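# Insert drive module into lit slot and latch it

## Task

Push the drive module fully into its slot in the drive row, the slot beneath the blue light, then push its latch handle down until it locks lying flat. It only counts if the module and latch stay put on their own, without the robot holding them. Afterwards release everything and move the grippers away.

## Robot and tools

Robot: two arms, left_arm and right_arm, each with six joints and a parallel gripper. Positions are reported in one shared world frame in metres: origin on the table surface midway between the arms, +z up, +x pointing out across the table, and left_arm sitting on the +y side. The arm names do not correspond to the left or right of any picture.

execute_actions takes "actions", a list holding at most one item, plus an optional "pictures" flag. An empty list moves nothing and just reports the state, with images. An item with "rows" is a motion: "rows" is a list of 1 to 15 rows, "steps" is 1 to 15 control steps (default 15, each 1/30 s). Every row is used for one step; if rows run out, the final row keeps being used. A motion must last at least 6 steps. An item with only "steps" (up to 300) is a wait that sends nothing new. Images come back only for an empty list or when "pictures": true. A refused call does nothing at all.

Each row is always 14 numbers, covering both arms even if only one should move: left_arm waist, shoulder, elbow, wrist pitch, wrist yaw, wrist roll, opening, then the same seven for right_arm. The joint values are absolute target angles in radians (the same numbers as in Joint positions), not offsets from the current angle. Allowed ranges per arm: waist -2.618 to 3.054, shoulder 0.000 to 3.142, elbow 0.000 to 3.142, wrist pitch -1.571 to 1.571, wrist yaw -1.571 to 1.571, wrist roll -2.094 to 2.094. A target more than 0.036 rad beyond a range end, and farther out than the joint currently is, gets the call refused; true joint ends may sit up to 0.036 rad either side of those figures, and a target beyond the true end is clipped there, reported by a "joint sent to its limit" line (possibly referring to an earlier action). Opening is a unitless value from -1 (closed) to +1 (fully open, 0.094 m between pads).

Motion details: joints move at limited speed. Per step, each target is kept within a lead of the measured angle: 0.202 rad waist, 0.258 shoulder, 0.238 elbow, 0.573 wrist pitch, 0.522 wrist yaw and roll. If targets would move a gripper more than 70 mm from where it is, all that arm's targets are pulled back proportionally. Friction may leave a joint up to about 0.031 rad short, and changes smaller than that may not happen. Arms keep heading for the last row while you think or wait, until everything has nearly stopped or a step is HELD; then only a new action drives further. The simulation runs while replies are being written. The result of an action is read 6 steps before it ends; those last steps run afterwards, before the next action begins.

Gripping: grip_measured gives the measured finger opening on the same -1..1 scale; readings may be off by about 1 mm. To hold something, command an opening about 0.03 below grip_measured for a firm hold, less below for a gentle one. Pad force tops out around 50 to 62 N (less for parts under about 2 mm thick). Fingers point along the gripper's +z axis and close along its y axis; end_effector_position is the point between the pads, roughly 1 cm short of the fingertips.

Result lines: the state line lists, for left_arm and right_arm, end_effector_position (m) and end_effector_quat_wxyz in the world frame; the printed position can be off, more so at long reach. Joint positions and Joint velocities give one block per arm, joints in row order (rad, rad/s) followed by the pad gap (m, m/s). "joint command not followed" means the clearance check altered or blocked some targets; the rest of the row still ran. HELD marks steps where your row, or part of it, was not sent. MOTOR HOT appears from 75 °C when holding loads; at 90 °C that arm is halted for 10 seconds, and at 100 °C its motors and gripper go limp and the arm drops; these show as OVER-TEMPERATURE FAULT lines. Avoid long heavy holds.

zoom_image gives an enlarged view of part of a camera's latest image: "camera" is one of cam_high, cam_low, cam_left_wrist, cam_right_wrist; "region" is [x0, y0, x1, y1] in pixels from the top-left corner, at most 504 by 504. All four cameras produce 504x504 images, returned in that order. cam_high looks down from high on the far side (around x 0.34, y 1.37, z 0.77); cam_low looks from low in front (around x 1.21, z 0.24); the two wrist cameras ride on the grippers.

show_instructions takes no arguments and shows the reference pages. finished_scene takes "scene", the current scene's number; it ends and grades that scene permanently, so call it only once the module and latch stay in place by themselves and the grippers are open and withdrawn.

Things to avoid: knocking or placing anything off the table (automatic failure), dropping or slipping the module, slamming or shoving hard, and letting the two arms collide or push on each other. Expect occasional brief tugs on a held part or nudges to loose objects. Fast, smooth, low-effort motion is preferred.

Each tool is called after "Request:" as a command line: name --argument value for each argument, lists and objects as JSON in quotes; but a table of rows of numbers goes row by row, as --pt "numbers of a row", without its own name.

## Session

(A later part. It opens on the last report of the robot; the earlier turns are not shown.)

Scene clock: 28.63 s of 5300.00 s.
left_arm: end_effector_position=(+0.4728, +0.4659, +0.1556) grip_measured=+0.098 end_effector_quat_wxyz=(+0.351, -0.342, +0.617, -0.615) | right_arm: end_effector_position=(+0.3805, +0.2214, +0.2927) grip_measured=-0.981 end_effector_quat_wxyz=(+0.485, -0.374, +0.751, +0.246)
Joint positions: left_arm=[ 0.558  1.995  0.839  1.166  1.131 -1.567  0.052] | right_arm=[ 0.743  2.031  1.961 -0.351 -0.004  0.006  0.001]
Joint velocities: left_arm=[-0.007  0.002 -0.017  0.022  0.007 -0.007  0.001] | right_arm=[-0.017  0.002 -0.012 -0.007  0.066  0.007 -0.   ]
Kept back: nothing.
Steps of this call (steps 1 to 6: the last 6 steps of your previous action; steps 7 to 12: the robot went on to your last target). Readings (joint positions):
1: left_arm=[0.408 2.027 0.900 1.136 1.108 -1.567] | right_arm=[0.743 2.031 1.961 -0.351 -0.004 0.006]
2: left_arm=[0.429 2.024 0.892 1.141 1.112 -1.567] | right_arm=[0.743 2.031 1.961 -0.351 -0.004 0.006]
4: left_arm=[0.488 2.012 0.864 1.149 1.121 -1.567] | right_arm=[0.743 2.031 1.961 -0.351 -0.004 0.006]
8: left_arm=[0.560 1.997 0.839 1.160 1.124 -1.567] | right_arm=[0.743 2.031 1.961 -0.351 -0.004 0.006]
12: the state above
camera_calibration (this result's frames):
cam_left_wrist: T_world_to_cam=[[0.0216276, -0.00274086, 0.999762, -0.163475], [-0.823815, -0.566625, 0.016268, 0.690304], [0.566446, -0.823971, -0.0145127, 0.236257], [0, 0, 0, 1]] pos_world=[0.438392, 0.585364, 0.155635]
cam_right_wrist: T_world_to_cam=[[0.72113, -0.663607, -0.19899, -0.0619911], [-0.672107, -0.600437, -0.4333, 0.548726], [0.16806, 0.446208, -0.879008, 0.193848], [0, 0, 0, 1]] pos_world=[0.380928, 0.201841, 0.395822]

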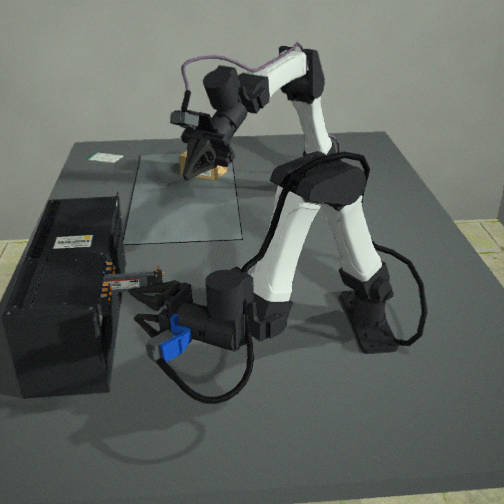

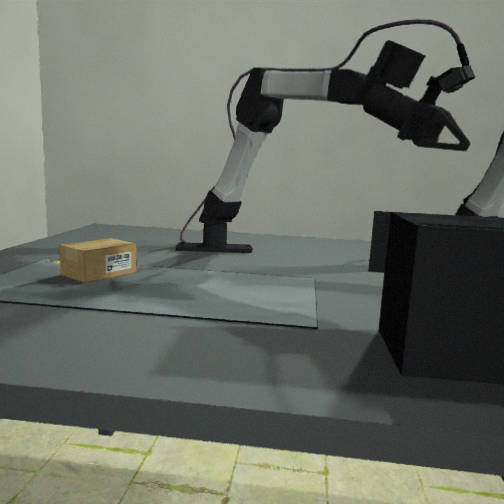

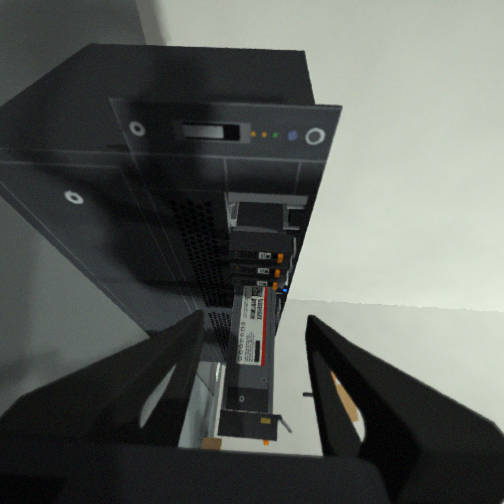

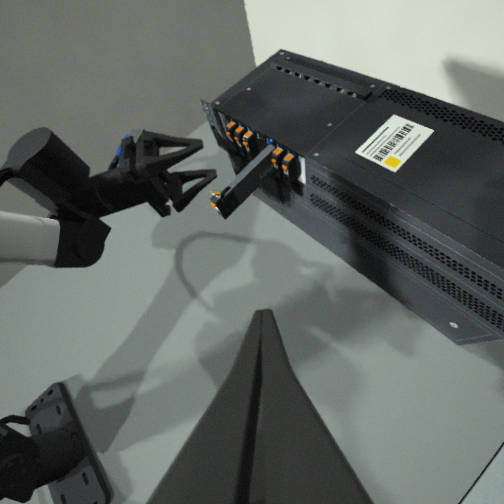

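Request:
execute_actions --actions '[{"rows":[[0.58,1.93,0.8,1.1,1.0,-1.4,-0.2,0.74,2.01,1.98,-0.34,0,0,-1],[0.6,1.86,0.77,1.0,0.85,-1.2,-0.5,0.74,2.01,1.98,-0.34,0,0,-1],[0.6,1.79,0.74,0.9,0.7,-1.0,-0.8,0.74,2.01,1.98,-0.34,0,0,-1],[0.6,1.72,0.71,0.8,0.55,-0.8,-1,0.74,2.01,1.98,-0.34,0,0,-1],[0.6,1.65,0.68,0.7,0.4,-0.6,-1,0.74,2.01,1.98,-0.34,0,0,-1],[0.6,1.58,0.65,0.6,0.3,-0.4,-1,0.74,2.01,1.98,-0.34,0,0,-1],[0.6,1.51,0.62,0.53,0.2,-0.2,-1,0.74,2.01,1.98,-0.34,0,0,-1],[0.6,1.44,0.59,0.46,0.1,0,-1,0.74,2.01,1.98,-0.34,0,0,-1],[0.6,1.37,0.56,0.4,-0.012,0.008,-1,0.74,2.01,1.98,-0.34,0,0,-1],[0.6,1.3,0.53,0.34,-0.012,0.008,-1,0.74,2.01,1.98,-0.34,0,0,-1],[0.6,1.24,0.5,0.3,-0.012,0.008,-1,0.74,2.01,1.98,-0.34,0,0,-1],[0.6,1.19,0.47,0.272,-0.012,0.008,-1,0.74,2.01,1.98,-0.34,0,0,-1],[0.6,1.15,0.45,0.272,-0.012,0.008,-1,0.74,2.01,1.98,-0.34,0,0,-1],[0.6,1.12,0.44,0.272,-0.012,0.008,-1,0.74,2.01,1.98,-0.34,0,0,-1],[0.6,1.11,0.44,0.272,-0.012,0.008,-1,0.74,2.01,1.98,-0.34,0,0,-1]],"steps":15}]'

Request:
execute_actions --actions '[{"rows":[[0.6,1.11,0.44,0.272,-0.012,0.008,-1,0.74,2.01,1.98,-0.34,0,0,-1],[0.58,1.11,0.44,0.272,-0.012,0.008,-1,0.74,2.01,1.98,-0.34,0,0,-1],[0.55,1.11,0.44,0.272,-0.012,0.008,-1,0.74,2.01,1.98,-0.34,0,0,-1],[0.51,1.11,0.44,0.272,-0.012,0.008,-1,0.74,2.01,1.98,-0.34,0,0,-1],[0.46,1.11,0.44,0.272,-0.012,0.008,-1,0.74,2.01,1.98,-0.34,0,0,-1],[0.41,1.11,0.44,0.272,-0.012,0.008,-1,0.74,2.01,1.98,-0.34,0,0,-1],[0.36,1.11,0.44,0.272,-0.012,0.008,-1,0.74,2.01,1.98,-0.34,0,0,-1],[0.3,1.11,0.44,0.272,-0.012,0.008,-1,0.74,2.01,1.98,-0.34,0,0,-1],[0.24,1.11,0.44,0.272,-0.012,0.008,-1,0.74,2.01,1.98,-0.34,0,0,-1],[0.18,1.11,0.44,0.272,-0.012,0.008,-1,0.74,2.01,1.98,-0.34,0,0,-1],[0.13,1.11,0.44,0.272,-0.012,0.008,-1,0.74,2.01,1.98,-0.34,0,0,-1],[0.09,1.11,0.44,0.272,-0.012,0.008,-1,0.74,2.01,1.98,-0.34,0,0,-1],[0.06,1.11,0.44,0.272,-0.012,0.008,-1,0.74,2.01,1.98,-0.34,0,0,-1],[0.04,1.11,0.44,0.272,-0.012,0.008,-1,0.74,2.01,1.98,-0.34,0,0,-1],[0.03,1.11,0.44,0.272,-0.012,0.008,-1,0.74,2.01,1.98,-0.34,0,0,-1]],"steps":15}]'

Request:
execute_actions --actions '[{"steps":22}]' --pictures true

Scene clock: 29.73 s of 5300.00 s.
left_arm: end_effector_position=(+0.4232, +0.5508, +0.1895) grip_measured=-0.979 end_effector_quat_wxyz=(+0.610, -0.384, +0.656, -0.224) | right_arm: end_effector_position=(+0.3805, +0.2214, +0.2927) grip_measured=-0.981 end_effector_quat_wxyz=(+0.485, -0.374, +0.751, +0.246)
Joint positions: left_arm=[ 0.594  1.503  0.634  0.697  0.438 -0.808  0.001] | right_arm=[ 0.743  2.031  1.961 -0.351 -0.004  0.006  0.001]
Joint velocities: left_arm=[ 0.002 -2.156 -0.759 -1.824 -2.777  2.791  0.   ] | right_arm=[ 0.007 -0.017 -0.007 -0.037 -0.007 -0.007  0.   ]
Steps of this call (steps 1 to 24: the robot went on to your last target; steps 25 to 33: the first 9 steps of this action). Readings (joint positions):
25: left_arm=[0.559 1.989 0.835 1.159 1.119 -1.543] | right_arm=[0.743 2.031 1.961 -0.351 -0.004 0.006]
26: left_arm=[0.562 1.968 0.821 1.129 1.076 -1.486] | right_arm=[0.743 2.031 1.961 -0.351 -0.004 0.006]
28: left_arm=[0.577 1.874 0.767 1.024 0.928 -1.302] | right_arm=[0.743 2.031 1.961 -0.351 -0.004 0.006]
32: left_arm=[0.594 1.579 0.660 0.760 0.535 -0.907] | right_arm=[0.743 2.031 1.961 -0.351 -0.004 0.006]
33: the state above

Scene clock: 30.23 s of 5300.00 s.
left_arm: end_effector_position=(+0.3686, +0.4901, +0.1558) grip_measured=-0.979 end_effector_quat_wxyz=(+0.554, -0.166, +0.810, +0.092) | right_arm: end_effector_position=(+0.3805, +0.2214, +0.2927) grip_measured=-0.981 end_effector_quat_wxyz=(+0.485, -0.374, +0.751, +0.246)
Joint positions: left_arm=[ 0.346  1.127  0.455  0.295  0.006 -0.035  0.001] | right_arm=[ 0.743  2.031  1.961 -0.351 -0.004  0.006  0.001]
Joint velocities: left_arm=[-1.658 -0.002 -0.012 -0.081 -0.095  0.286 -0.   ] | right_arm=[-0.017  0.002 -0.002 -0.022 -0.066 -0.037  0.   ]
Steps of this call (steps 1 to 6: the last 6 steps of your previous action; steps 7 to 15: the first 9 steps of this action). Readings (joint positions):
7: left_arm=[0.594 1.136 0.464 0.385 0.090 -0.210] | right_arm=[0.743 2.031 1.961 -0.351 -0.004 0.006]
8: left_arm=[0.594 1.128 0.458 0.363 0.072 -0.167] | right_arm=[0.743 2.031 1.961 -0.351 -0.004 0.006]
10: left_arm=[0.572 1.127 0.455 0.330 0.039 -0.107] | right_arm=[0.743 2.031 1.961 -0.351 -0.004 0.006]
14: left_arm=[0.402 1.127 0.455 0.298 0.009 -0.043] | right_arm=[0.743 2.031 1.961 -0.351 -0.004 0.006]
15: the state above

Scene clock: 30.97 s of 5300.00 s.
left_arm: end_effector_position=(+0.3912, +0.3813, +0.1524) grip_measured=-0.979 end_effector_quat_wxyz=(+0.556, -0.026, +0.831, +0.017) | right_arm: end_effector_position=(+0.3805, +0.2214, +0.2927) grip_measured=-0.981 end_effector_quat_wxyz=(+0.485, -0.374, +0.751, +0.246)
Joint positions: left_arm=[0.037 1.127 0.455 0.28  0.002 0.001 0.001] | right_arm=[ 0.743  2.031  1.961 -0.351 -0.004  0.006  0.001]
Joint velocities: left_arm=[-0.002 -0.012 -0.007 -0.037  0.007  0.022 -0.   ] | right_arm=[-0.012 -0.012 -0.002  0.037  0.007 -0.051  0.   ]
Kept back: nothing.
Steps of this call (steps 1 to 6: the last 6 steps of your previous action; steps 7 to 22: the robot went on to your last target). Readings (joint positions):
1: left_arm=[0.287 1.127 0.455 0.292 0.003 -0.028] | right_arm=[0.743 2.031 1.961 -0.351 -0.004 0.006]
2: left_arm=[0.228 1.127 0.455 0.290 0.002 -0.022] | right_arm=[0.743 2.031 1.961 -0.351 -0.004 0.006]
4: left_arm=[0.127 1.127 0.455 0.287 0.002 -0.013] | right_arm=[0.743 2.031 1.961 -0.351 -0.004 0.006]
8: left_arm=[0.039 1.127 0.455 0.283 0.002 -0.004] | right_arm=[0.743 2.031 1.961 -0.351 -0.004 0.006]
22: the state above
camera_calibration (this result's frames):
cam_left_wrist: T_world_to_cam=[[0.0924251, -0.995666, 0.0103722, 0.342946], [-0.723539, -0.0743134, -0.686272, 0.45531], [0.684068, 0.0559241, -0.727271, -0.0601845], [0, 0, 0, 1]] pos_world=[0.338908, 0.378661, 0.265139]
cam_right_wrist: T_world_to_cam=[[0.72113, -0.663607, -0.19899, -0.0619911], [-0.672107, -0.600437, -0.4333, 0.548726], [0.16806, 0.446208, -0.879008, 0.193848], [0, 0, 0, 1]] pos_world=[0.380928, 0.201841, 0.395822]

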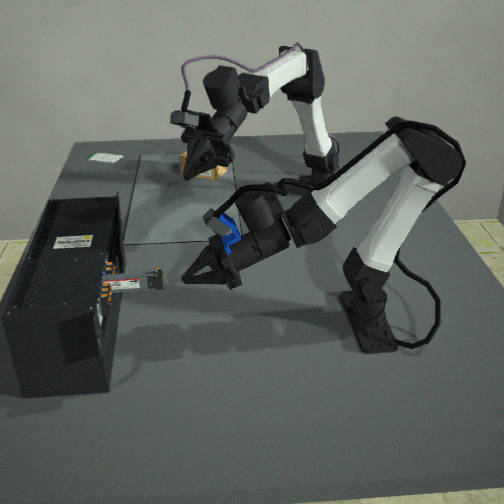

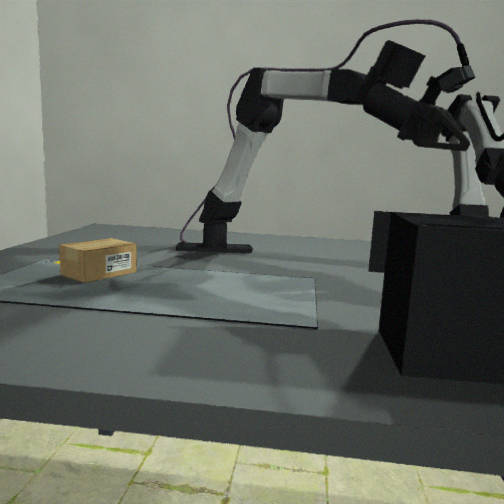

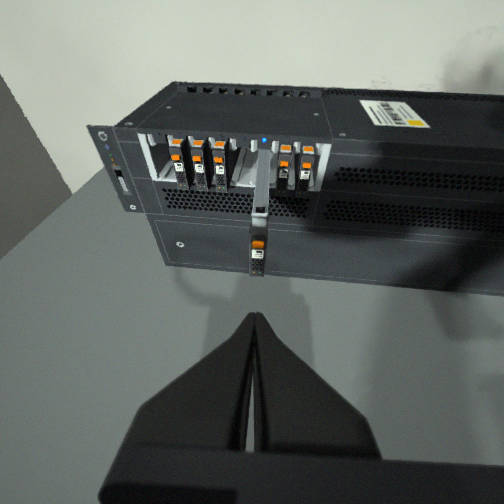

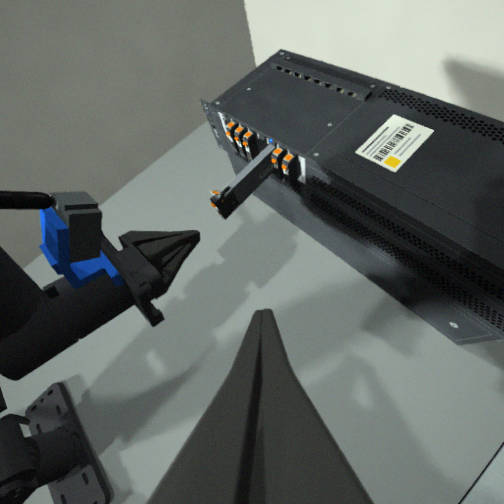

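Request:
execute_actions --actions '[{"rows":[[0.035,1.155,0.49,0.33,0,0,-1,0.74,2.01,1.98,-0.34,0,0,-1],[0.035,1.18,0.503,0.345,0,0,-1,0.74,2.01,1.98,-0.34,0,0,-1],[0.035,1.205,0.516,0.355,0,0,-1,0.74,2.01,1.98,-0.34,0,0,-1],[0.035,1.225,0.527,0.362,0,0,-1,0.74,2.01,1.98,-0.34,0,0,-1],[0.035,1.245,0.538,0.368,0,0,-1,0.74,2.01,1.98,-0.34,0,0,-1],[0.035,1.26,0.547,0.372,0,0,-1,0.74,2.01,1.98,-0.34,0,0,-1],[0.035,1.273,0.555,0.376,0,0,-1,0.74,2.01,1.98,-0.34,0,0,-1],[0.035,1.285,0.562,0.38,0,0,-1,0.74,2.01,1.98,-0.34,0,0,-1],[0.035,1.297,0.57,0.384,0,0,-1,0.74,2.01,1.98,-0.34,0,0,-1],[0.035,1.311,0.58,0.388,0,0,-1,0.74,2.01,1.98,-0.34,0,0,-1],[0.035,1.327,0.591,0.392,0,0,-1,0.74,2.01,1.98,-0.34,0,0,-1],[0.035,1.343,0.602,0.396,0,0,-1,0.74,2.01,1.98,-0.34,0,0,-1],[0.035,1.359,0.614,0.4,0,0,-1,0.74,2.01,1.98,-0.34,0,0,-1],[0.035,1.375,0.626,0.4,0,0,-1,0.74,2.01,1.98,-0.34,0,0,-1],[0.035,1.39,0.637,0.4,0,0,-1,0.74,2.01,1.98,-0.34,0,0,-1]],"steps":15}]'

Request:
execute_actions --actions '[{"steps":12}]' --pictures true

Request:
zoom_image --camera "cam_high" --region '[80, 230, 200, 320]'

Scene clock: 31.73 s of 5300.00 s.
left_arm: end_effector_position=(+0.4181, +0.3830, +0.1541) grip_measured=-0.979 end_effector_quat_wxyz=(+0.558, -0.026, +0.829, +0.017) | right_arm: end_effector_position=(+0.3805, +0.2214, +0.2927) grip_measured=-0.981 end_effector_quat_wxyz=(+0.485, -0.374, +0.751, +0.246)
Joint positions: left_arm=[0.037 1.26  0.533 0.34  0.002 0.001 0.001] | right_arm=[ 0.743  2.031  1.961 -0.351 -0.004  0.006  0.001]
Joint velocities: left_arm=[ 0.007  0.379  0.237  0.125 -0.051  0.007 -0.001] | right_arm=[ 0.012 -0.007 -0.012 -0.007 -0.051  0.081 -0.001]
Steps of this call (steps 1 to 14: the robot went on to your last target; steps 15 to 23: the first 9 steps of this action). Readings (joint positions):
15: left_arm=[0.037 1.128 0.455 0.283 0.002 0.001] | right_arm=[0.743 2.031 1.961 -0.351 -0.004 0.006]
16: left_arm=[0.037 1.135 0.458 0.288 0.002 0.001] | right_arm=[0.743 2.031 1.961 -0.351 -0.004 0.006]
18: left_arm=[0.037 1.169 0.480 0.304 0.002 0.001] | right_arm=[0.743 2.031 1.961 -0.351 -0.004 0.006]
22: left_arm=[0.037 1.246 0.525 0.335 0.002 0.001] | right_arm=[0.743 2.031 1.961 -0.351 -0.004 0.006]
23: the state above

Scene clock: 32.13 s of 5300.00 s.
left_arm: end_effector_position=(+0.4411, +0.3845, +0.1505) grip_measured=-0.979 end_effector_quat_wxyz=(+0.553, -0.026, +0.833, +0.017) | right_arm: end_effector_position=(+0.3805, +0.2214, +0.2927) grip_measured=-0.981 end_effector_quat_wxyz=(+0.485, -0.374, +0.751, +0.246)
Joint positions: left_arm=[0.037 1.373 0.608 0.366 0.002 0.001 0.001] | right_arm=[ 0.743  2.031  1.961 -0.351 -0.004  0.006  0.001]
Joint velocities: left_arm=[ 0.012  0.002 -0.022  0.037 -0.037  0.007  0.   ] | right_arm=[ 0.007 -0.012 -0.022  0.022 -0.007 -0.007  0.   ]
Kept back: nothing.
Steps of this call (steps 1 to 6: the last 6 steps of your previous action; steps 7 to 12: the robot went on to your last target). Readings (joint positions):
1: left_arm=[0.037 1.273 0.541 0.345 0.002 0.001] | right_arm=[0.743 2.031 1.961 -0.351 -0.004 0.006]
2: left_arm=[0.037 1.286 0.549 0.349 0.002 0.001] | right_arm=[0.743 2.031 1.961 -0.351 -0.004 0.006]
4: left_arm=[0.037 1.314 0.568 0.355 0.002 0.001] | right_arm=[0.743 2.031 1.961 -0.351 -0.004 0.006]
8: left_arm=[0.037 1.367 0.605 0.362 0.002 0.001] | right_arm=[0.743 2.031 1.961 -0.351 -0.004 0.006]
12: the state above
camera_calibration (this result's frames):
cam_left_wrist: T_world_to_cam=[[0.0924955, -0.995661, 0.010174, 0.341519], [-0.728224, -0.0746124, -0.681265, 0.491854], [0.679068, 0.055605, -0.731966, -0.0928731], [0, 0, 0, 1]] pos_world=[0.389658, 0.3819, 0.263628]
cam_right_wrist: T_world_to_cam=[[0.72113, -0.663607, -0.19899, -0.0619911], [-0.672107, -0.600437, -0.4333, 0.548726], [0.16806, 0.446208, -0.879008, 0.193848], [0, 0, 0, 1]] pos_world=[0.380928, 0.201841, 0.395822]

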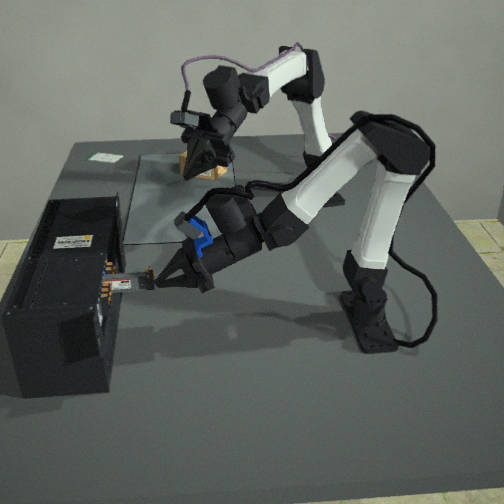

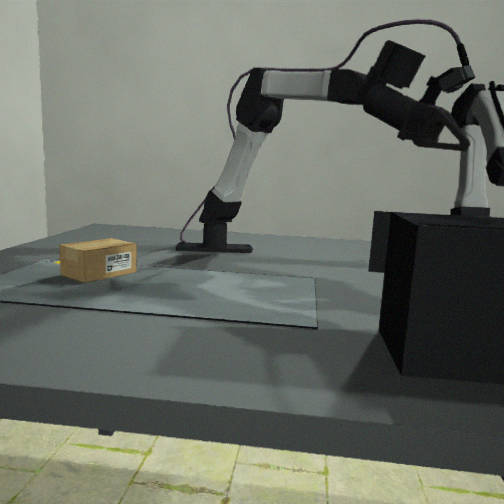

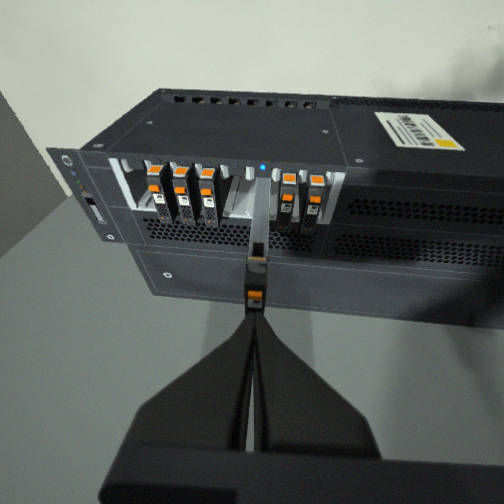

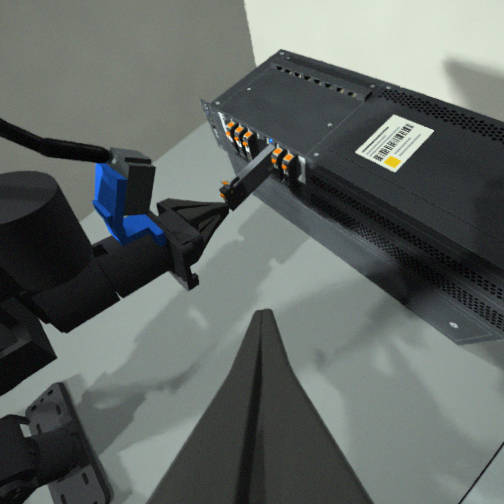

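Region (80, 230, 200, 320) of cam_high's 504x504 image, scaled by 4.200, with more detail than that image has; it fills the top 378 rows of this view, and the rest is white.

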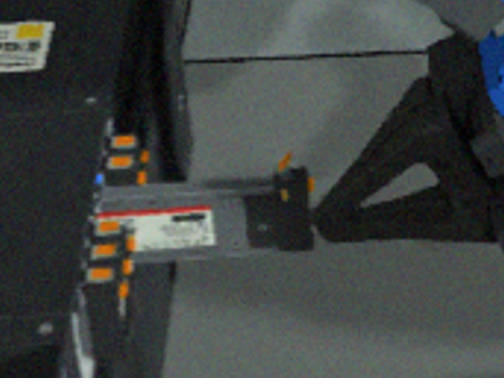

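Good; continue.

Request:
execute_actions --actions '[{"rows":[[0.03,1.405,0.652,0.41,0,0,-1,0.74,2.01,1.98,-0.34,0,0,-1],[0.03,1.425,0.668,0.415,0,0,-1,0.74,2.01,1.98,-0.34,0,0,-1],[0.028,1.445,0.684,0.42,0,0,-1,0.74,2.01,1.98,-0.34,0,0,-1],[0.028,1.465,0.70,0.42,0,0,-1,0.74,2.01,1.98,-0.34,0,0,-1],[0.027,1.485,0.717,0.425,0,0,-1,0.74,2.01,1.98,-0.34,0,0,-1],[0.027,1.505,0.735,0.425,0,0,-1,0.74,2.01,1.98,-0.34,0,0,-1],[0.026,1.525,0.754,0.425,0,0,-1,0.74,2.01,1.98,-0.34,0,0,-1],[0.026,1.545,0.773,0.425,0,0,-1,0.74,2.01,1.98,-0.34,0,0,-1],[0.025,1.565,0.792,0.425,0,0,-1,0.74,2.01,1.98,-0.34,0,0,-1],[0.025,1.585,0.812,0.425,0,0,-1,0.74,2.01,1.98,-0.34,0,0,-1],[0.025,1.602,0.829,0.425,0,0,-1,0.74,2.01,1.98,-0.34,0,0,-1],[0.025,1.618,0.845,0.425,0,0,-1,0.74,2.01,1.98,-0.34,0,0,-1],[0.025,1.632,0.86,0.425,0,0,-1,0.74,2.01,1.98,-0.34,0,0,-1],[0.025,1.645,0.874,0.425,0,0,-1,0.74,2.01,1.98,-0.34,0,0,-1],[0.025,1.657,0.887,0.425,0,0,-1,0.74,2.01,1.98,-0.34,0,0,-1]],"steps":15}]'

Request:
execute_actions --actions '[{"rows":[[0.025,1.665,0.897,0.43,0,0,-1,0.74,2.01,1.98,-0.34,0,0,-1],[0.025,1.672,0.906,0.44,0,0,-1,0.74,2.01,1.98,-0.34,0,0,-1],[0.025,1.68,0.915,0.45,0,0,-1,0.74,2.01,1.98,-0.34,0,0,-1],[0.025,1.687,0.924,0.45,0,0,-1,0.74,2.01,1.98,-0.34,0,0,-1],[0.025,1.695,0.933,0.45,0,0,-1,0.74,2.01,1.98,-0.34,0,0,-1]],"steps":15}]' --pictures true

Request:
zoom_image --camera "cam_left_wrist" --region '[170, 220, 350, 340]'

Scene clock: 33.07 s of 5300.00 s.
left_arm: end_effector_position=(+0.4777, +0.3868, +0.1549) grip_measured=-0.979 end_effector_quat_wxyz=(+0.558, -0.026, +0.829, +0.017) | right_arm: end_effector_position=(+0.3805, +0.2214, +0.2927) grip_measured=-0.981 end_effector_quat_wxyz=(+0.485, -0.374, +0.751, +0.246)
Joint positions: left_arm=[0.037 1.515 0.736 0.393 0.002 0.001 0.001] | right_arm=[ 0.743  2.031  1.961 -0.351 -0.004  0.006  0.001]
Joint velocities: left_arm=[-0.007  0.579  0.535  0.066 -0.051 -0.022 -0.   ] | right_arm=[ 0.007  0.007 -0.002  0.037 -0.007  0.022 -0.   ]
Steps of this call (steps 1 to 19: the robot went on to your last target; steps 20 to 28: the first 9 steps of this action). Readings (joint positions):
20: left_arm=[0.037 1.375 0.610 0.371 0.002 0.001] | right_arm=[0.743 2.031 1.961 -0.351 -0.004 0.006]
21: left_arm=[0.037 1.383 0.618 0.372 0.002 0.001] | right_arm=[0.743 2.031 1.961 -0.351 -0.004 0.006]
23: left_arm=[0.037 1.414 0.646 0.378 0.002 0.001] | right_arm=[0.743 2.031 1.961 -0.351 -0.004 0.006]
27: left_arm=[0.037 1.495 0.717 0.391 0.002 0.001] | right_arm=[0.743 2.031 1.961 -0.351 -0.004 0.006]
28: the state above

Scene clock: 33.57 s of 5300.00 s.
left_arm: end_effector_position=(+0.5154, +0.3887, +0.1540) grip_measured=-0.979 end_effector_quat_wxyz=(+0.558, -0.025, +0.830, +0.017) | right_arm: end_effector_position=(+0.3805, +0.2214, +0.2927) grip_measured=-0.981 end_effector_quat_wxyz=(+0.485, -0.374, +0.751, +0.246)
Joint positions: left_arm=[0.036 1.659 0.879 0.393 0.002 0.001 0.001] | right_arm=[ 0.743  2.031  1.961 -0.351 -0.004  0.006  0.001]
Joint velocities: left_arm=[-0.002  0.012  0.012 -0.007  0.037 -0.022  0.001] | right_arm=[-0.002 -0.002 -0.012 -0.007  0.081 -0.022  0.   ]
Steps of this call (steps 1 to 6: the last 6 steps of your previous action; steps 7 to 15: the first 9 steps of this action). Readings (joint positions):
7: left_arm=[0.037 1.633 0.851 0.399 0.002 0.001] | right_arm=[0.743 2.031 1.961 -0.351 -0.004 0.006]
8: left_arm=[0.036 1.639 0.857 0.399 0.002 0.001] | right_arm=[0.743 2.031 1.961 -0.351 -0.004 0.006]
10: left_arm=[0.036 1.651 0.869 0.399 0.002 0.001] | right_arm=[0.743 2.031 1.961 -0.351 -0.004 0.006]
14: left_arm=[0.036 1.659 0.879 0.393 0.002 0.001] | right_arm=[0.743 2.031 1.961 -0.351 -0.004 0.006]
15: the state above
camera_calibration (this result's frames):
cam_left_wrist: T_world_to_cam=[[0.0912339, -0.995774, 0.010515, 0.339421], [-0.720218, -0.0732718, -0.689868, 0.545268], [0.687723, 0.0553662, -0.723859, -0.146549], [0, 0, 0, 1]] pos_world=[0.46253, 0.386053, 0.266513]
cam_right_wrist: T_world_to_cam=[[0.72113, -0.663607, -0.19899, -0.0619911], [-0.672107, -0.600437, -0.4333, 0.548726], [0.16806, 0.446208, -0.879008, 0.193848], [0, 0, 0, 1]] pos_world=[0.380928, 0.201841, 0.395822]

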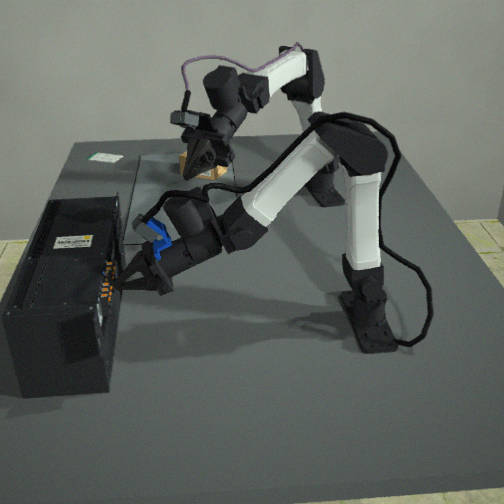

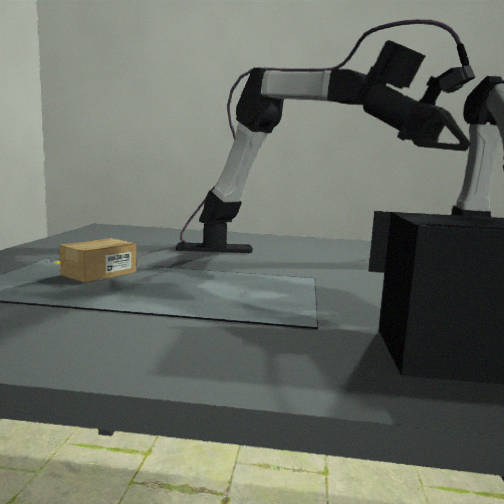

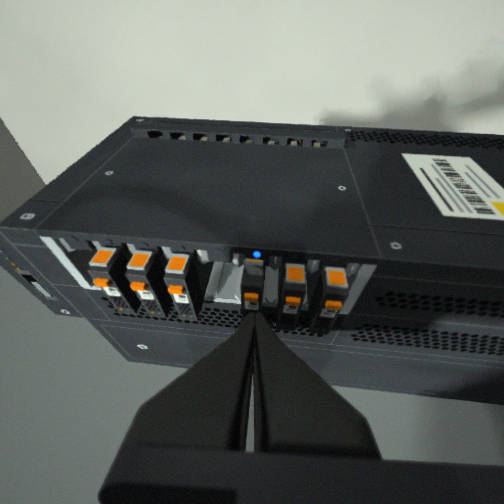

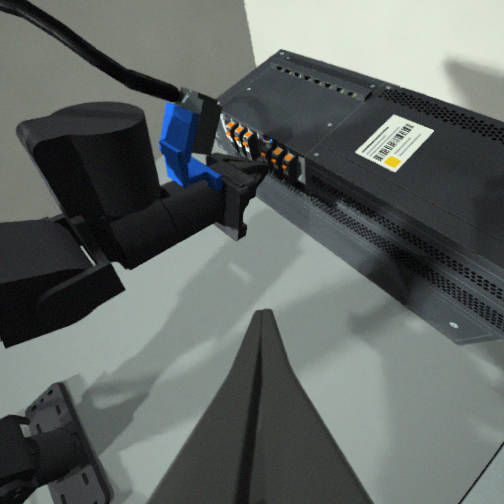

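Region (170, 220, 350, 340) of cam_left_wrist's 504x504 image, scaled by 2.800, with more detail than that image has.

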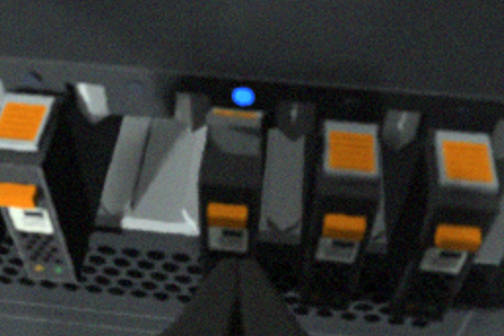

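Request:
execute_actions --actions '[{"rows":[[0.04,1.63,0.86,0.36,0,0,-1,0.74,2.01,1.98,-0.34,0,0,-1],[0.04,1.59,0.84,0.3,0,0,-1,0.74,2.01,1.98,-0.34,0,0,-1],[0.04,1.55,0.83,0.2,0,0,-1,0.74,2.01,1.98,-0.34,0,0,-1],[0.04,1.51,0.85,0.1,0,0,-1,0.74,2.01,1.98,-0.34,0,0,-1],[0.04,1.48,0.9,0.0,0,0,-1,0.74,2.01,1.98,-0.34,0,0,-1],[0.04,1.47,0.96,-0.1,0,0,-1,0.74,2.01,1.98,-0.34,0,0,-1],[0.04,1.47,1.02,-0.2,0,0,-1,0.74,2.01,1.98,-0.34,0,0,-1],[0.04,1.47,1.08,-0.3,0,0,-1,0.74,2.01,1.98,-0.34,0,0,-1],[0.04,1.48,1.14,-0.4,0,0,-1,0.74,2.01,1.98,-0.34,0,0,-1],[0.04,1.49,1.2,-0.45,0,0,-1,0.74,2.01,1.98,-0.34,0,0,-1],[0.04,1.51,1.26,-0.5,0,0,-1,0.74,2.01,1.98,-0.34,0,0,-1],[0.04,1.53,1.32,-0.55,0,0,-1,0.74,2.01,1.98,-0.34,0,0,-1],[0.04,1.55,1.38,-0.6,0,0,-1,0.74,2.01,1.98,-0.34,0,0,-1],[0.04,1.57,1.44,-0.65,0,0,-1,0.74,2.01,1.98,-0.34,0,0,-1],[0.04,1.6,1.5,-0.7,0,0,-1,0.74,2.01,1.98,-0.34,0,0,-1]],"steps":15}]'

Request:
execute_actions --actions '[{"rows":[[0.045,1.63,1.56,-0.75,0,0,-1,0.74,2.01,1.98,-0.34,0,0,-1],[0.045,1.66,1.62,-0.8,0,0,-1,0.74,2.01,1.98,-0.34,0,0,-1],[0.045,1.69,1.68,-0.85,0,0,-1,0.74,2.01,1.98,-0.34,0,0,-1],[0.045,1.73,1.74,-0.9,0,0,-1,0.74,2.01,1.98,-0.34,0,0,-1],[0.045,1.77,1.8,-0.95,0,0,-1,0.74,2.01,1.98,-0.34,0,0,-1],[0.045,1.81,1.86,-1.0,0,0,-1,0.74,2.01,1.98,-0.34,0,0,-1],[0.045,1.85,1.92,-1.04,0,0,-1,0.74,2.01,1.98,-0.34,0,0,-1],[0.045,1.89,1.98,-1.08,0,0,-1,0.74,2.01,1.98,-0.34,0,0,-1],[0.045,1.93,2.04,-1.12,0,0,-1,0.74,2.01,1.98,-0.34,0,0,-1],[0.045,1.96,2.1,-1.15,0,0,-1,0.74,2.01,1.98,-0.34,0,0,-1],[0.045,1.99,2.15,-1.16,0,0,-1,0.74,2.01,1.98,-0.34,0,0,-1],[0.045,2.02,2.19,-1.16,0,0,-1,0.74,2.01,1.98,-0.34,0,0,-1],[0.045,2.04,2.21,-1.16,0,0,-1,0.74,2.01,1.98,-0.34,0,0,-1],[0.045,2.06,2.22,-1.16,0,0,-1,0.74,2.01,1.98,-0.34,0,0,-1],[0.045,2.075,2.22,-1.16,0,0,-1,0.74,2.01,1.98,-0.34,0,0,-1]],"steps":15}]'

Request:
execute_actions --actions '[{"steps":22}]' --pictures true

Request:
zoom_image --camera "cam_right_wrist" --region '[215, 90, 315, 190]'

Scene clock: 34.87 s of 5300.00 s.
left_arm: end_effector_position=(+0.4817, +0.3866, +0.1803) grip_measured=-0.979 end_effector_quat_wxyz=(+0.480, -0.027, +0.877, +0.015) | right_arm: end_effector_position=(+0.3805, +0.2214, +0.2927) grip_measured=-0.981 end_effector_quat_wxyz=(+0.485, -0.374, +0.751, +0.246)
Joint positions: left_arm=[ 0.036  1.505  1.008 -0.073  0.002  0.001  0.001] | right_arm=[ 0.743  2.031  1.961 -0.351 -0.004  0.006  0.001]
Joint velocities: left_arm=[ 0.007 -0.046  1.79  -2.293  0.037 -0.022 -0.001] | right_arm=[ 0.002 -0.002 -0.002  0.007 -0.022  0.037  0.   ]
Steps of this call (steps 1 to 6: the last 6 steps of your previous action; steps 7 to 15: the robot went on to your last target; steps 16 to 30: nothing new was sent; steps 31 to 39: the first 9 steps of this action). Readings (joint positions):
31: left_arm=[0.036 1.656 0.877 0.386 0.002 0.001] | right_arm=[0.743 2.031 1.961 -0.351 -0.004 0.006]
32: left_arm=[0.036 1.649 0.874 0.375 0.002 0.001] | right_arm=[0.743 2.031 1.961 -0.351 -0.004 0.006]
34: left_arm=[0.036 1.605 0.859 0.299 0.002 0.001] | right_arm=[0.743 2.031 1.961 -0.351 -0.004 0.006]
38: left_arm=[0.036 1.509 0.949 0.007 0.002 0.001] | right_arm=[0.743 2.031 1.961 -0.351 -0.004 0.006]
39: the state above

Scene clock: 35.37 s of 5300.00 s.
left_arm: end_effector_position=(+0.5255, +0.3893, +0.2691) grip_measured=-0.979 end_effector_quat_wxyz=(+0.367, -0.028, +0.930, +0.011) | right_arm: end_effector_position=(+0.3805, +0.2214, +0.2927) grip_measured=-0.981 end_effector_quat_wxyz=(+0.485, -0.374, +0.751, +0.246)
Joint positions: left_arm=[ 0.036  1.841  1.927 -0.904  0.002  0.001  0.001] | right_arm=[ 0.743  2.031  1.961 -0.351 -0.004  0.006  0.001]
Joint velocities: left_arm=[ 0.027  1.263  1.653 -1.355  0.037 -0.081 -0.   ] | right_arm=[ 0.012 -0.007  0.002 -0.007 -0.037  0.022 -0.001]
Steps of this call (steps 1 to 6: the last 6 steps of your previous action; steps 7 to 15: the first 9 steps of this action). Readings (joint positions):
7: left_arm=[0.036 1.554 1.450 -0.498 0.002 0.001] | right_arm=[0.743 2.031 1.961 -0.351 -0.004 0.006]
8: left_arm=[0.036 1.579 1.512 -0.549 0.002 0.001] | right_arm=[0.743 2.031 1.961 -0.351 -0.004 0.006]
10: left_arm=[0.036 1.639 1.633 -0.653 0.002 0.001] | right_arm=[0.743 2.031 1.961 -0.351 -0.004 0.006]
14: left_arm=[0.036 1.797 1.869 -0.856 0.002 0.001] | right_arm=[0.743 2.031 1.961 -0.351 -0.004 0.006]
15: the state above

Scene clock: 36.10 s of 5300.00 s.
left_arm: end_effector_position=(+0.5378, +0.3901, +0.2223) grip_measured=-0.979 end_effector_quat_wxyz=(+0.267, -0.030, +0.963, +0.008) | right_arm: end_effector_position=(+0.3805, +0.2214, +0.2927) grip_measured=-0.981 end_effector_quat_wxyz=(+0.485, -0.374, +0.751, +0.246)
Joint positions: left_arm=[ 0.036  2.073  2.19  -1.148  0.002  0.001  0.001] | right_arm=[ 0.743  2.031  1.961 -0.351 -0.004  0.006  0.001]
Joint velocities: left_arm=[ 0.002 -0.002 -0.007  0.051 -0.022 -0.007 -0.001] | right_arm=[ 0.007 -0.022  0.012  0.007  0.051 -0.051  0.001]
Kept back: nothing.
Steps of this call (steps 1 to 6: the last 6 steps of your previous action; steps 7 to 22: the robot went on to your last target). Readings (joint positions):
1: left_arm=[0.036 1.884 1.984 -0.949 0.002 0.001] | right_arm=[0.743 2.031 1.961 -0.351 -0.004 0.006]
2: left_arm=[0.036 1.925 2.038 -0.990 0.002 0.001] | right_arm=[0.743 2.031 1.961 -0.351 -0.004 0.006]
4: left_arm=[0.036 1.993 2.128 -1.045 0.002 0.001] | right_arm=[0.743 2.031 1.961 -0.351 -0.004 0.006]
8: left_arm=[0.036 2.059 2.190 -1.098 0.002 0.001] | right_arm=[0.743 2.031 1.961 -0.351 -0.004 0.006]
22: the state above
camera_calibration (this result's frames):
cam_left_wrist: T_world_to_cam=[[0.0917874, -0.995739, -0.00885118, 0.34205], [-0.988939, -0.0901133, -0.117812, 0.632544], [0.116513, 0.0195669, -0.992996, 0.268351], [0, 0, 0, 1]] pos_world=[0.562885, 0.392342, 0.34402]
cam_right_wrist: T_world_to_cam=[[0.72113, -0.663607, -0.19899, -0.0619911], [-0.672107, -0.600437, -0.4333, 0.548726], [0.16806, 0.446208, -0.879008, 0.193848], [0, 0, 0, 1]] pos_world=[0.380928, 0.201841, 0.395822]

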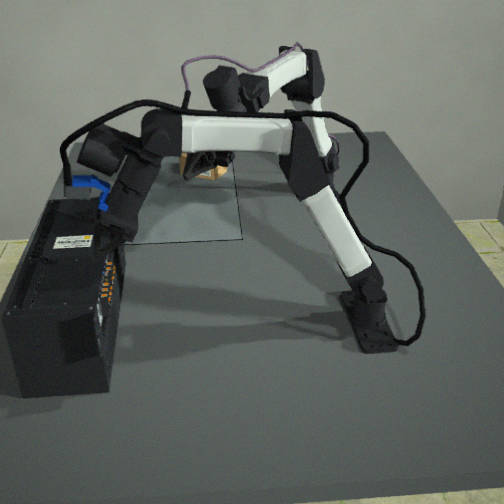

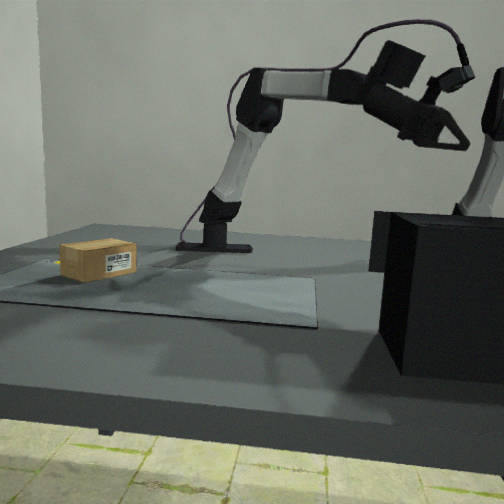

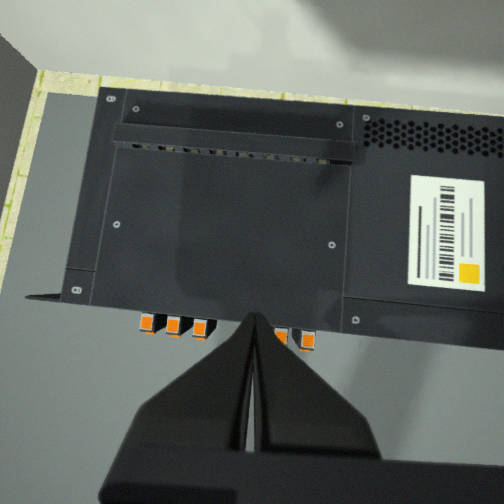

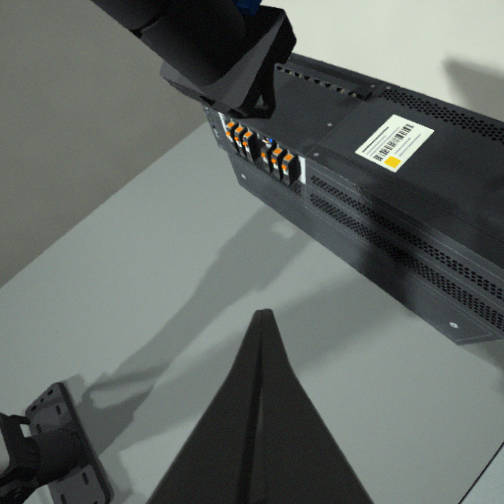

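Region (215, 90, 315, 190) of cam_right_wrist's 504x504 image, scaled by 5.040, with more detail than that image has.

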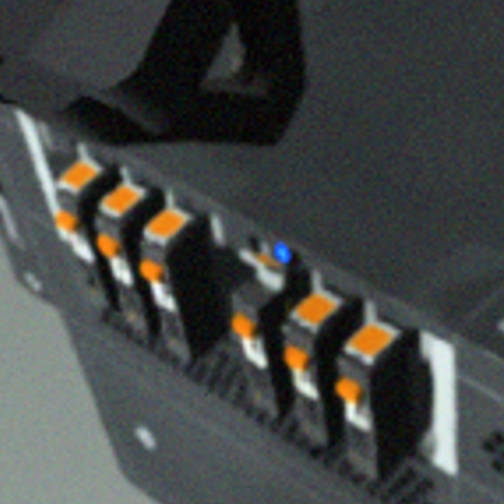

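Request:
execute_actions --actions '[{"rows":[[0.045,2.075,2.17,-1.16,0,0,-1,0.74,2.01,1.98,-0.34,0,0,-1],[0.045,2.075,2.16,-1.16,0,0,-1,0.74,2.01,1.98,-0.34,0,0,-1],[0.045,2.075,2.15,-1.16,0,0,-1,0.74,2.01,1.98,-0.34,0,0,-1],[0.045,2.075,2.14,-1.16,0,0,-1,0.74,2.01,1.98,-0.34,0,0,-1],[0.045,2.075,2.13,-1.16,0,0,-1,0.74,2.01,1.98,-0.34,0,0,-1]],"steps":14}]'

Request:
execute_actions --actions '[{"steps":8}]' --pictures true

Request:
zoom_image --camera "cam_right_wrist" --region '[225, 100, 305, 180]'

Request:
zoom_image --camera "cam_high" --region '[80, 240, 140, 300]'

Scene clock: 36.90 s of 5300.00 s.
left_arm: end_effector_position=(+0.5309, +0.3897, +0.2058) grip_measured=-0.979 end_effector_quat_wxyz=(+0.243, -0.030, +0.970, +0.007) | right_arm: end_effector_position=(+0.3805, +0.2214, +0.2927) grip_measured=-0.981 end_effector_quat_wxyz=(+0.485, -0.374, +0.751, +0.246)
Joint positions: left_arm=[ 0.036  2.073  2.146 -1.153  0.002  0.001  0.001] | right_arm=[ 0.743  2.031  1.961 -0.351 -0.004  0.006  0.001]
Joint velocities: left_arm=[-0.017  0.002 -0.09  -0.051  0.007  0.051  0.001] | right_arm=[ 0.017  0.002 -0.027 -0.037 -0.095 -0.037 -0.002]
Steps of this call (steps 1 to 15: the robot went on to your last target; step 16: nothing new was sent; steps 17 to 24: the first 8 steps of this action). Readings (joint positions):
17: left_arm=[0.036 2.073 2.190 -1.149 0.002 0.001] | right_arm=[0.743 2.031 1.961 -0.351 -0.004 0.006]
18: left_arm=[0.036 2.073 2.188 -1.149 0.002 0.001] | right_arm=[0.743 2.031 1.961 -0.351 -0.004 0.006]
20: left_arm=[0.036 2.073 2.177 -1.149 0.002 0.001] | right_arm=[0.743 2.031 1.961 -0.351 -0.004 0.006]
24: the state above

Scene clock: 37.17 s of 5300.00 s.
left_arm: end_effector_position=(+0.5303, +0.3896, +0.2049) grip_measured=-0.979 end_effector_quat_wxyz=(+0.241, -0.030, +0.970, +0.007) | right_arm: end_effector_position=(+0.3805, +0.2214, +0.2927) grip_measured=-0.981 end_effector_quat_wxyz=(+0.485, -0.374, +0.751, +0.246)
Joint positions: left_arm=[ 0.036  2.073  2.144 -1.155  0.002  0.001  0.001] | right_arm=[ 0.743  2.031  1.961 -0.351 -0.004  0.006  0.001]
Joint velocities: left_arm=[-0.002 -0.012 -0.007 -0.051  0.037  0.007  0.001] | right_arm=[ 0.007 -0.012 -0.017 -0.007  0.037 -0.022 -0.001]
Kept back: nothing.
Steps of this call (steps 1 to 6: the last 6 steps of your previous action; steps 7 to 8: the robot went on to your last target). Readings (joint positions):
1: left_arm=[0.036 2.073 2.144 -1.154 0.002 0.001] | right_arm=[0.743 2.031 1.961 -0.351 -0.004 0.006]
2: left_arm=[0.036 2.073 2.144 -1.155 0.002 0.001] | right_arm=[0.743 2.031 1.961 -0.351 -0.004 0.006]
4: left_arm=[0.036 2.073 2.144 -1.155 0.002 0.001] | right_arm=[0.743 2.031 1.961 -0.351 -0.004 0.006]
8: the state above
camera_calibration (this result's frames):
cam_left_wrist: T_world_to_cam=[[0.0912781, -0.995771, -0.0103929, 0.342715], [-0.993778, -0.0904166, -0.0650364, 0.614886], [0.0638217, 0.0162647, -0.997829, 0.282171], [0, 0, 0, 1]] pos_world=[0.561769, 0.392272, 0.32511]
cam_right_wrist: T_world_to_cam=[[0.72113, -0.663607, -0.19899, -0.0619911], [-0.672107, -0.600437, -0.4333, 0.548726], [0.16806, 0.446208, -0.879008, 0.193848], [0, 0, 0, 1]] pos_world=[0.380928, 0.201841, 0.395822]

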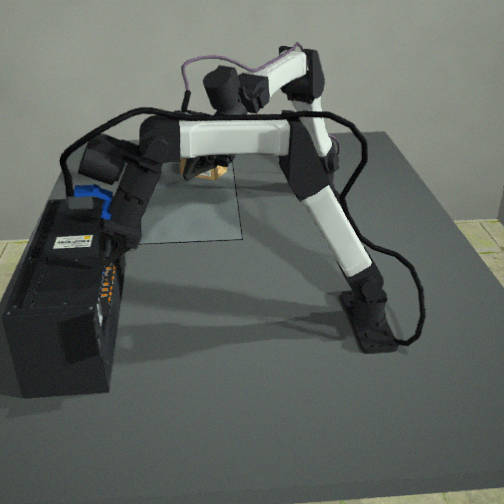

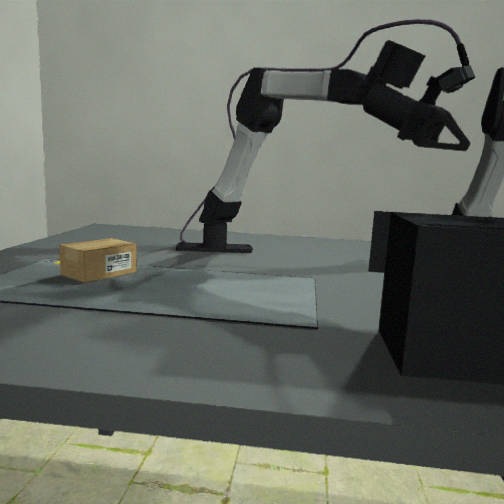

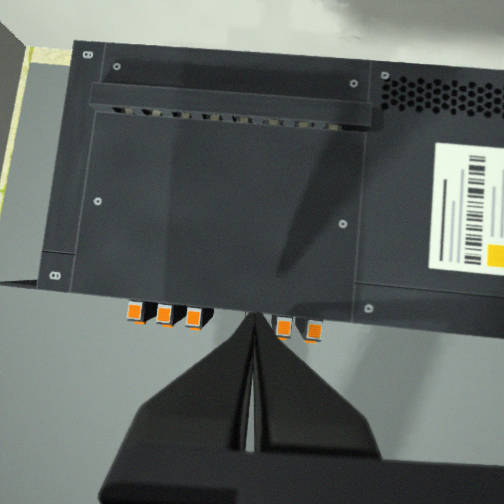

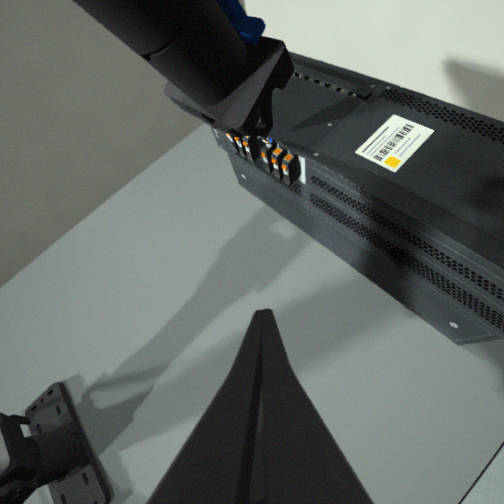

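Region (225, 100, 305, 180) of cam_right_wrist's 504x504 image, scaled by 6.300, with more detail than that image has.

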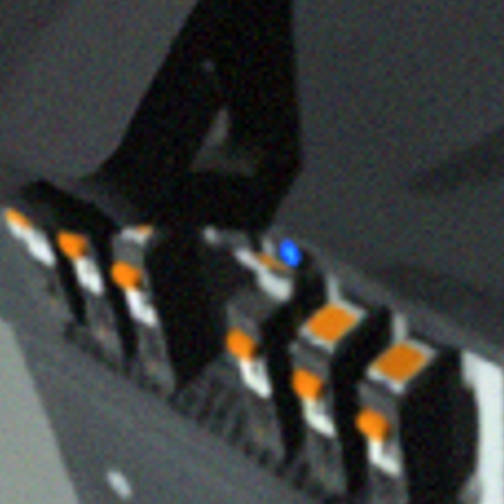

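Region (80, 240, 140, 300) of cam_high's 504x504 image, scaled by 8.400, with more detail than that image has.

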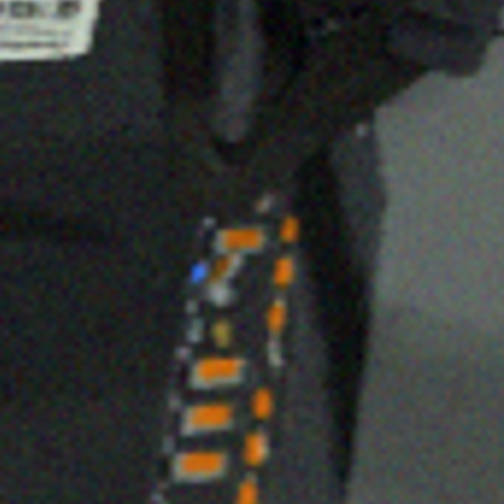

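Request:
execute_actions --actions '[{"rows":[[0.045,2.085,2.13,-1.16,0,0,-1,0.74,2.01,1.98,-0.34,0,0,-1],[0.045,2.09,2.13,-1.16,0,0,-1,0.74,2.01,1.98,-0.34,0,0,-1],[0.045,2.095,2.13,-1.16,0,0,-1,0.74,2.01,1.98,-0.34,0,0,-1]],"steps":14}]'

Request:
execute_actions --actions '[{"steps":8}]' --pictures true

Request:
zoom_image --camera "cam_right_wrist" --region '[225, 100, 305, 180]'

Request:
zoom_image --camera "cam_high" --region '[80, 240, 140, 300]'

Scene clock: 37.93 s of 5300.00 s.
left_arm: end_effector_position=(+0.5303, +0.3896, +0.2049) grip_measured=-0.979 end_effector_quat_wxyz=(+0.241, -0.030, +0.970, +0.007) | right_arm: end_effector_position=(+0.3805, +0.2214, +0.2927) grip_measured=-0.981 end_effector_quat_wxyz=(+0.485, -0.374, +0.751, +0.246)
Joint positions: left_arm=[ 0.036  2.073  2.144 -1.155  0.002  0.001  0.001] | right_arm=[ 0.743  2.031  1.961 -0.351 -0.004  0.006  0.001]
Joint velocities: left_arm=[-0.022  0.027 -0.002  0.037 -0.051 -0.022  0.   ] | right_arm=[ 0.002  0.002  0.002 -0.022 -0.007  0.007 -0.   ]
Steps of this call (steps 1 to 15: the robot went on to your last target; steps 16 to 23: the first 8 steps of this action). Readings (joint positions):
16: left_arm=[0.036 2.073 2.144 -1.155 0.002 0.001] | right_arm=[0.743 2.031 1.961 -0.351 -0.004 0.006]
17: left_arm=[0.036 2.073 2.144 -1.155 0.002 0.001] | right_arm=[0.743 2.031 1.961 -0.351 -0.004 0.006]
19: left_arm=[0.036 2.073 2.144 -1.155 0.002 0.001] | right_arm=[0.743 2.031 1.961 -0.351 -0.004 0.006]
23: the state above

Scene clock: 38.20 s of 5300.00 s.
left_arm: end_effector_position=(+0.5303, +0.3896, +0.2049) grip_measured=-0.979 end_effector_quat_wxyz=(+0.241, -0.030, +0.970, +0.007) | right_arm: end_effector_position=(+0.3805, +0.2214, +0.2927) grip_measured=-0.981 end_effector_quat_wxyz=(+0.485, -0.374, +0.751, +0.246)
Joint positions: left_arm=[ 0.036  2.073  2.144 -1.155  0.002  0.001  0.001] | right_arm=[ 0.743  2.031  1.961 -0.351 -0.004  0.006  0.001]
Joint velocities: left_arm=[-0.002  0.002 -0.002 -0.037 -0.022 -0.037 -0.   ] | right_arm=[-0.007 -0.012 -0.012 -0.051 -0.081 -0.051  0.   ]
Kept back: nothing.
Steps of this call (steps 1 to 6: the last 6 steps of your previous action; steps 7 to 8: the robot went on to your last target). Readings (joint positions):
1: left_arm=[0.036 2.073 2.144 -1.155 0.002 0.001] | right_arm=[0.743 2.031 1.961 -0.351 -0.004 0.006]
2: left_arm=[0.036 2.073 2.144 -1.155 0.002 0.001] | right_arm=[0.743 2.031 1.961 -0.351 -0.004 0.006]
4: left_arm=[0.036 2.073 2.144 -1.155 0.002 0.001] | right_arm=[0.743 2.031 1.961 -0.351 -0.004 0.006]
8: the state above
camera_calibration (this result's frames):
cam_left_wrist: T_world_to_cam=[[0.0912781, -0.995771, -0.0103929, 0.342715], [-0.993778, -0.0904166, -0.0650364, 0.614886], [0.0638217, 0.0162647, -0.997829, 0.282171], [0, 0, 0, 1]] pos_world=[0.561769, 0.392272, 0.32511]
cam_right_wrist: T_world_to_cam=[[0.72113, -0.663607, -0.19899, -0.0619911], [-0.672107, -0.600437, -0.4333, 0.548726], [0.16806, 0.446208, -0.879008, 0.193848], [0, 0, 0, 1]] pos_world=[0.380928, 0.201841, 0.395822]

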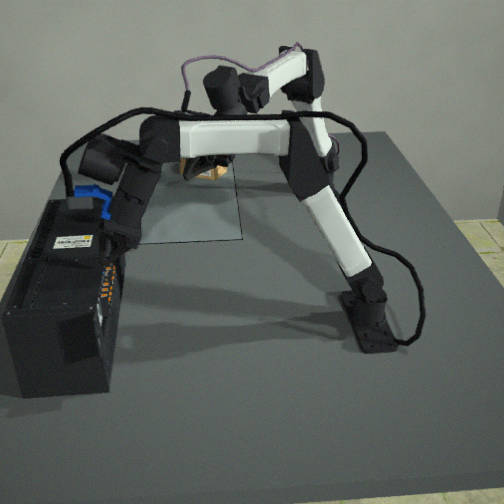

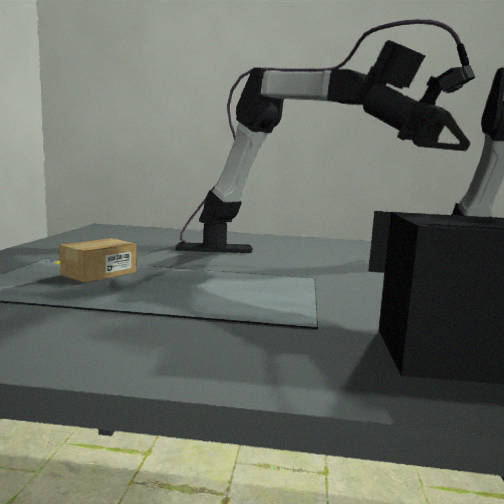

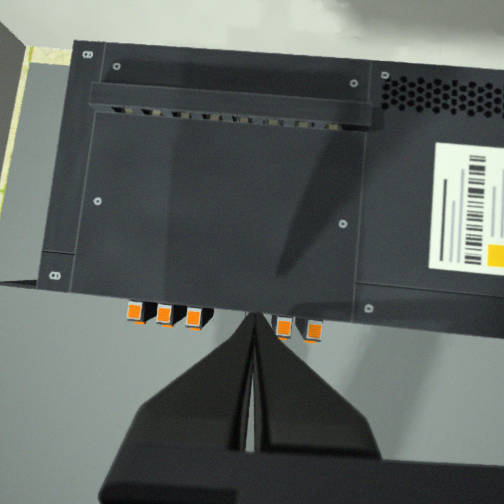

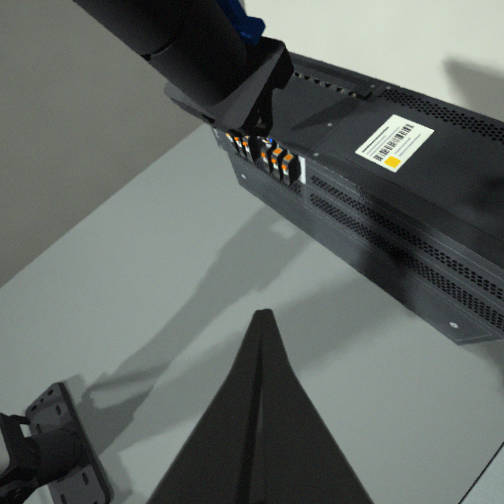

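Region (225, 100, 305, 180) of cam_right_wrist's 504x504 image, scaled by 6.300, with more detail than that image has.

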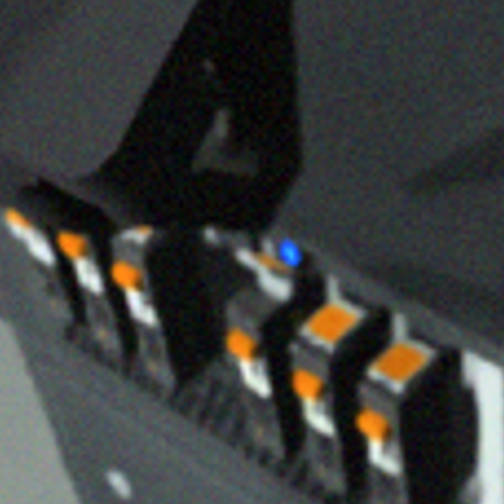

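Region (80, 240, 140, 300) of cam_high's 504x504 image, scaled by 8.400, with more detail than that image has.

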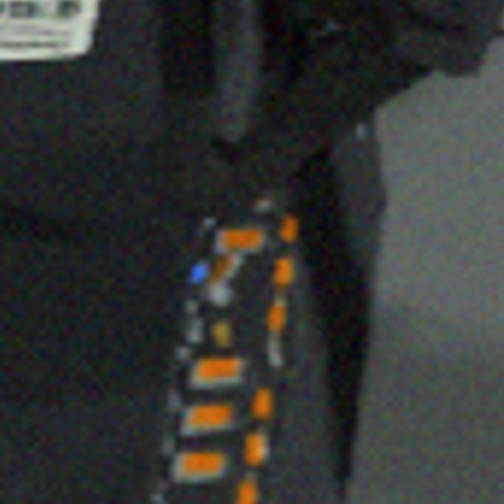

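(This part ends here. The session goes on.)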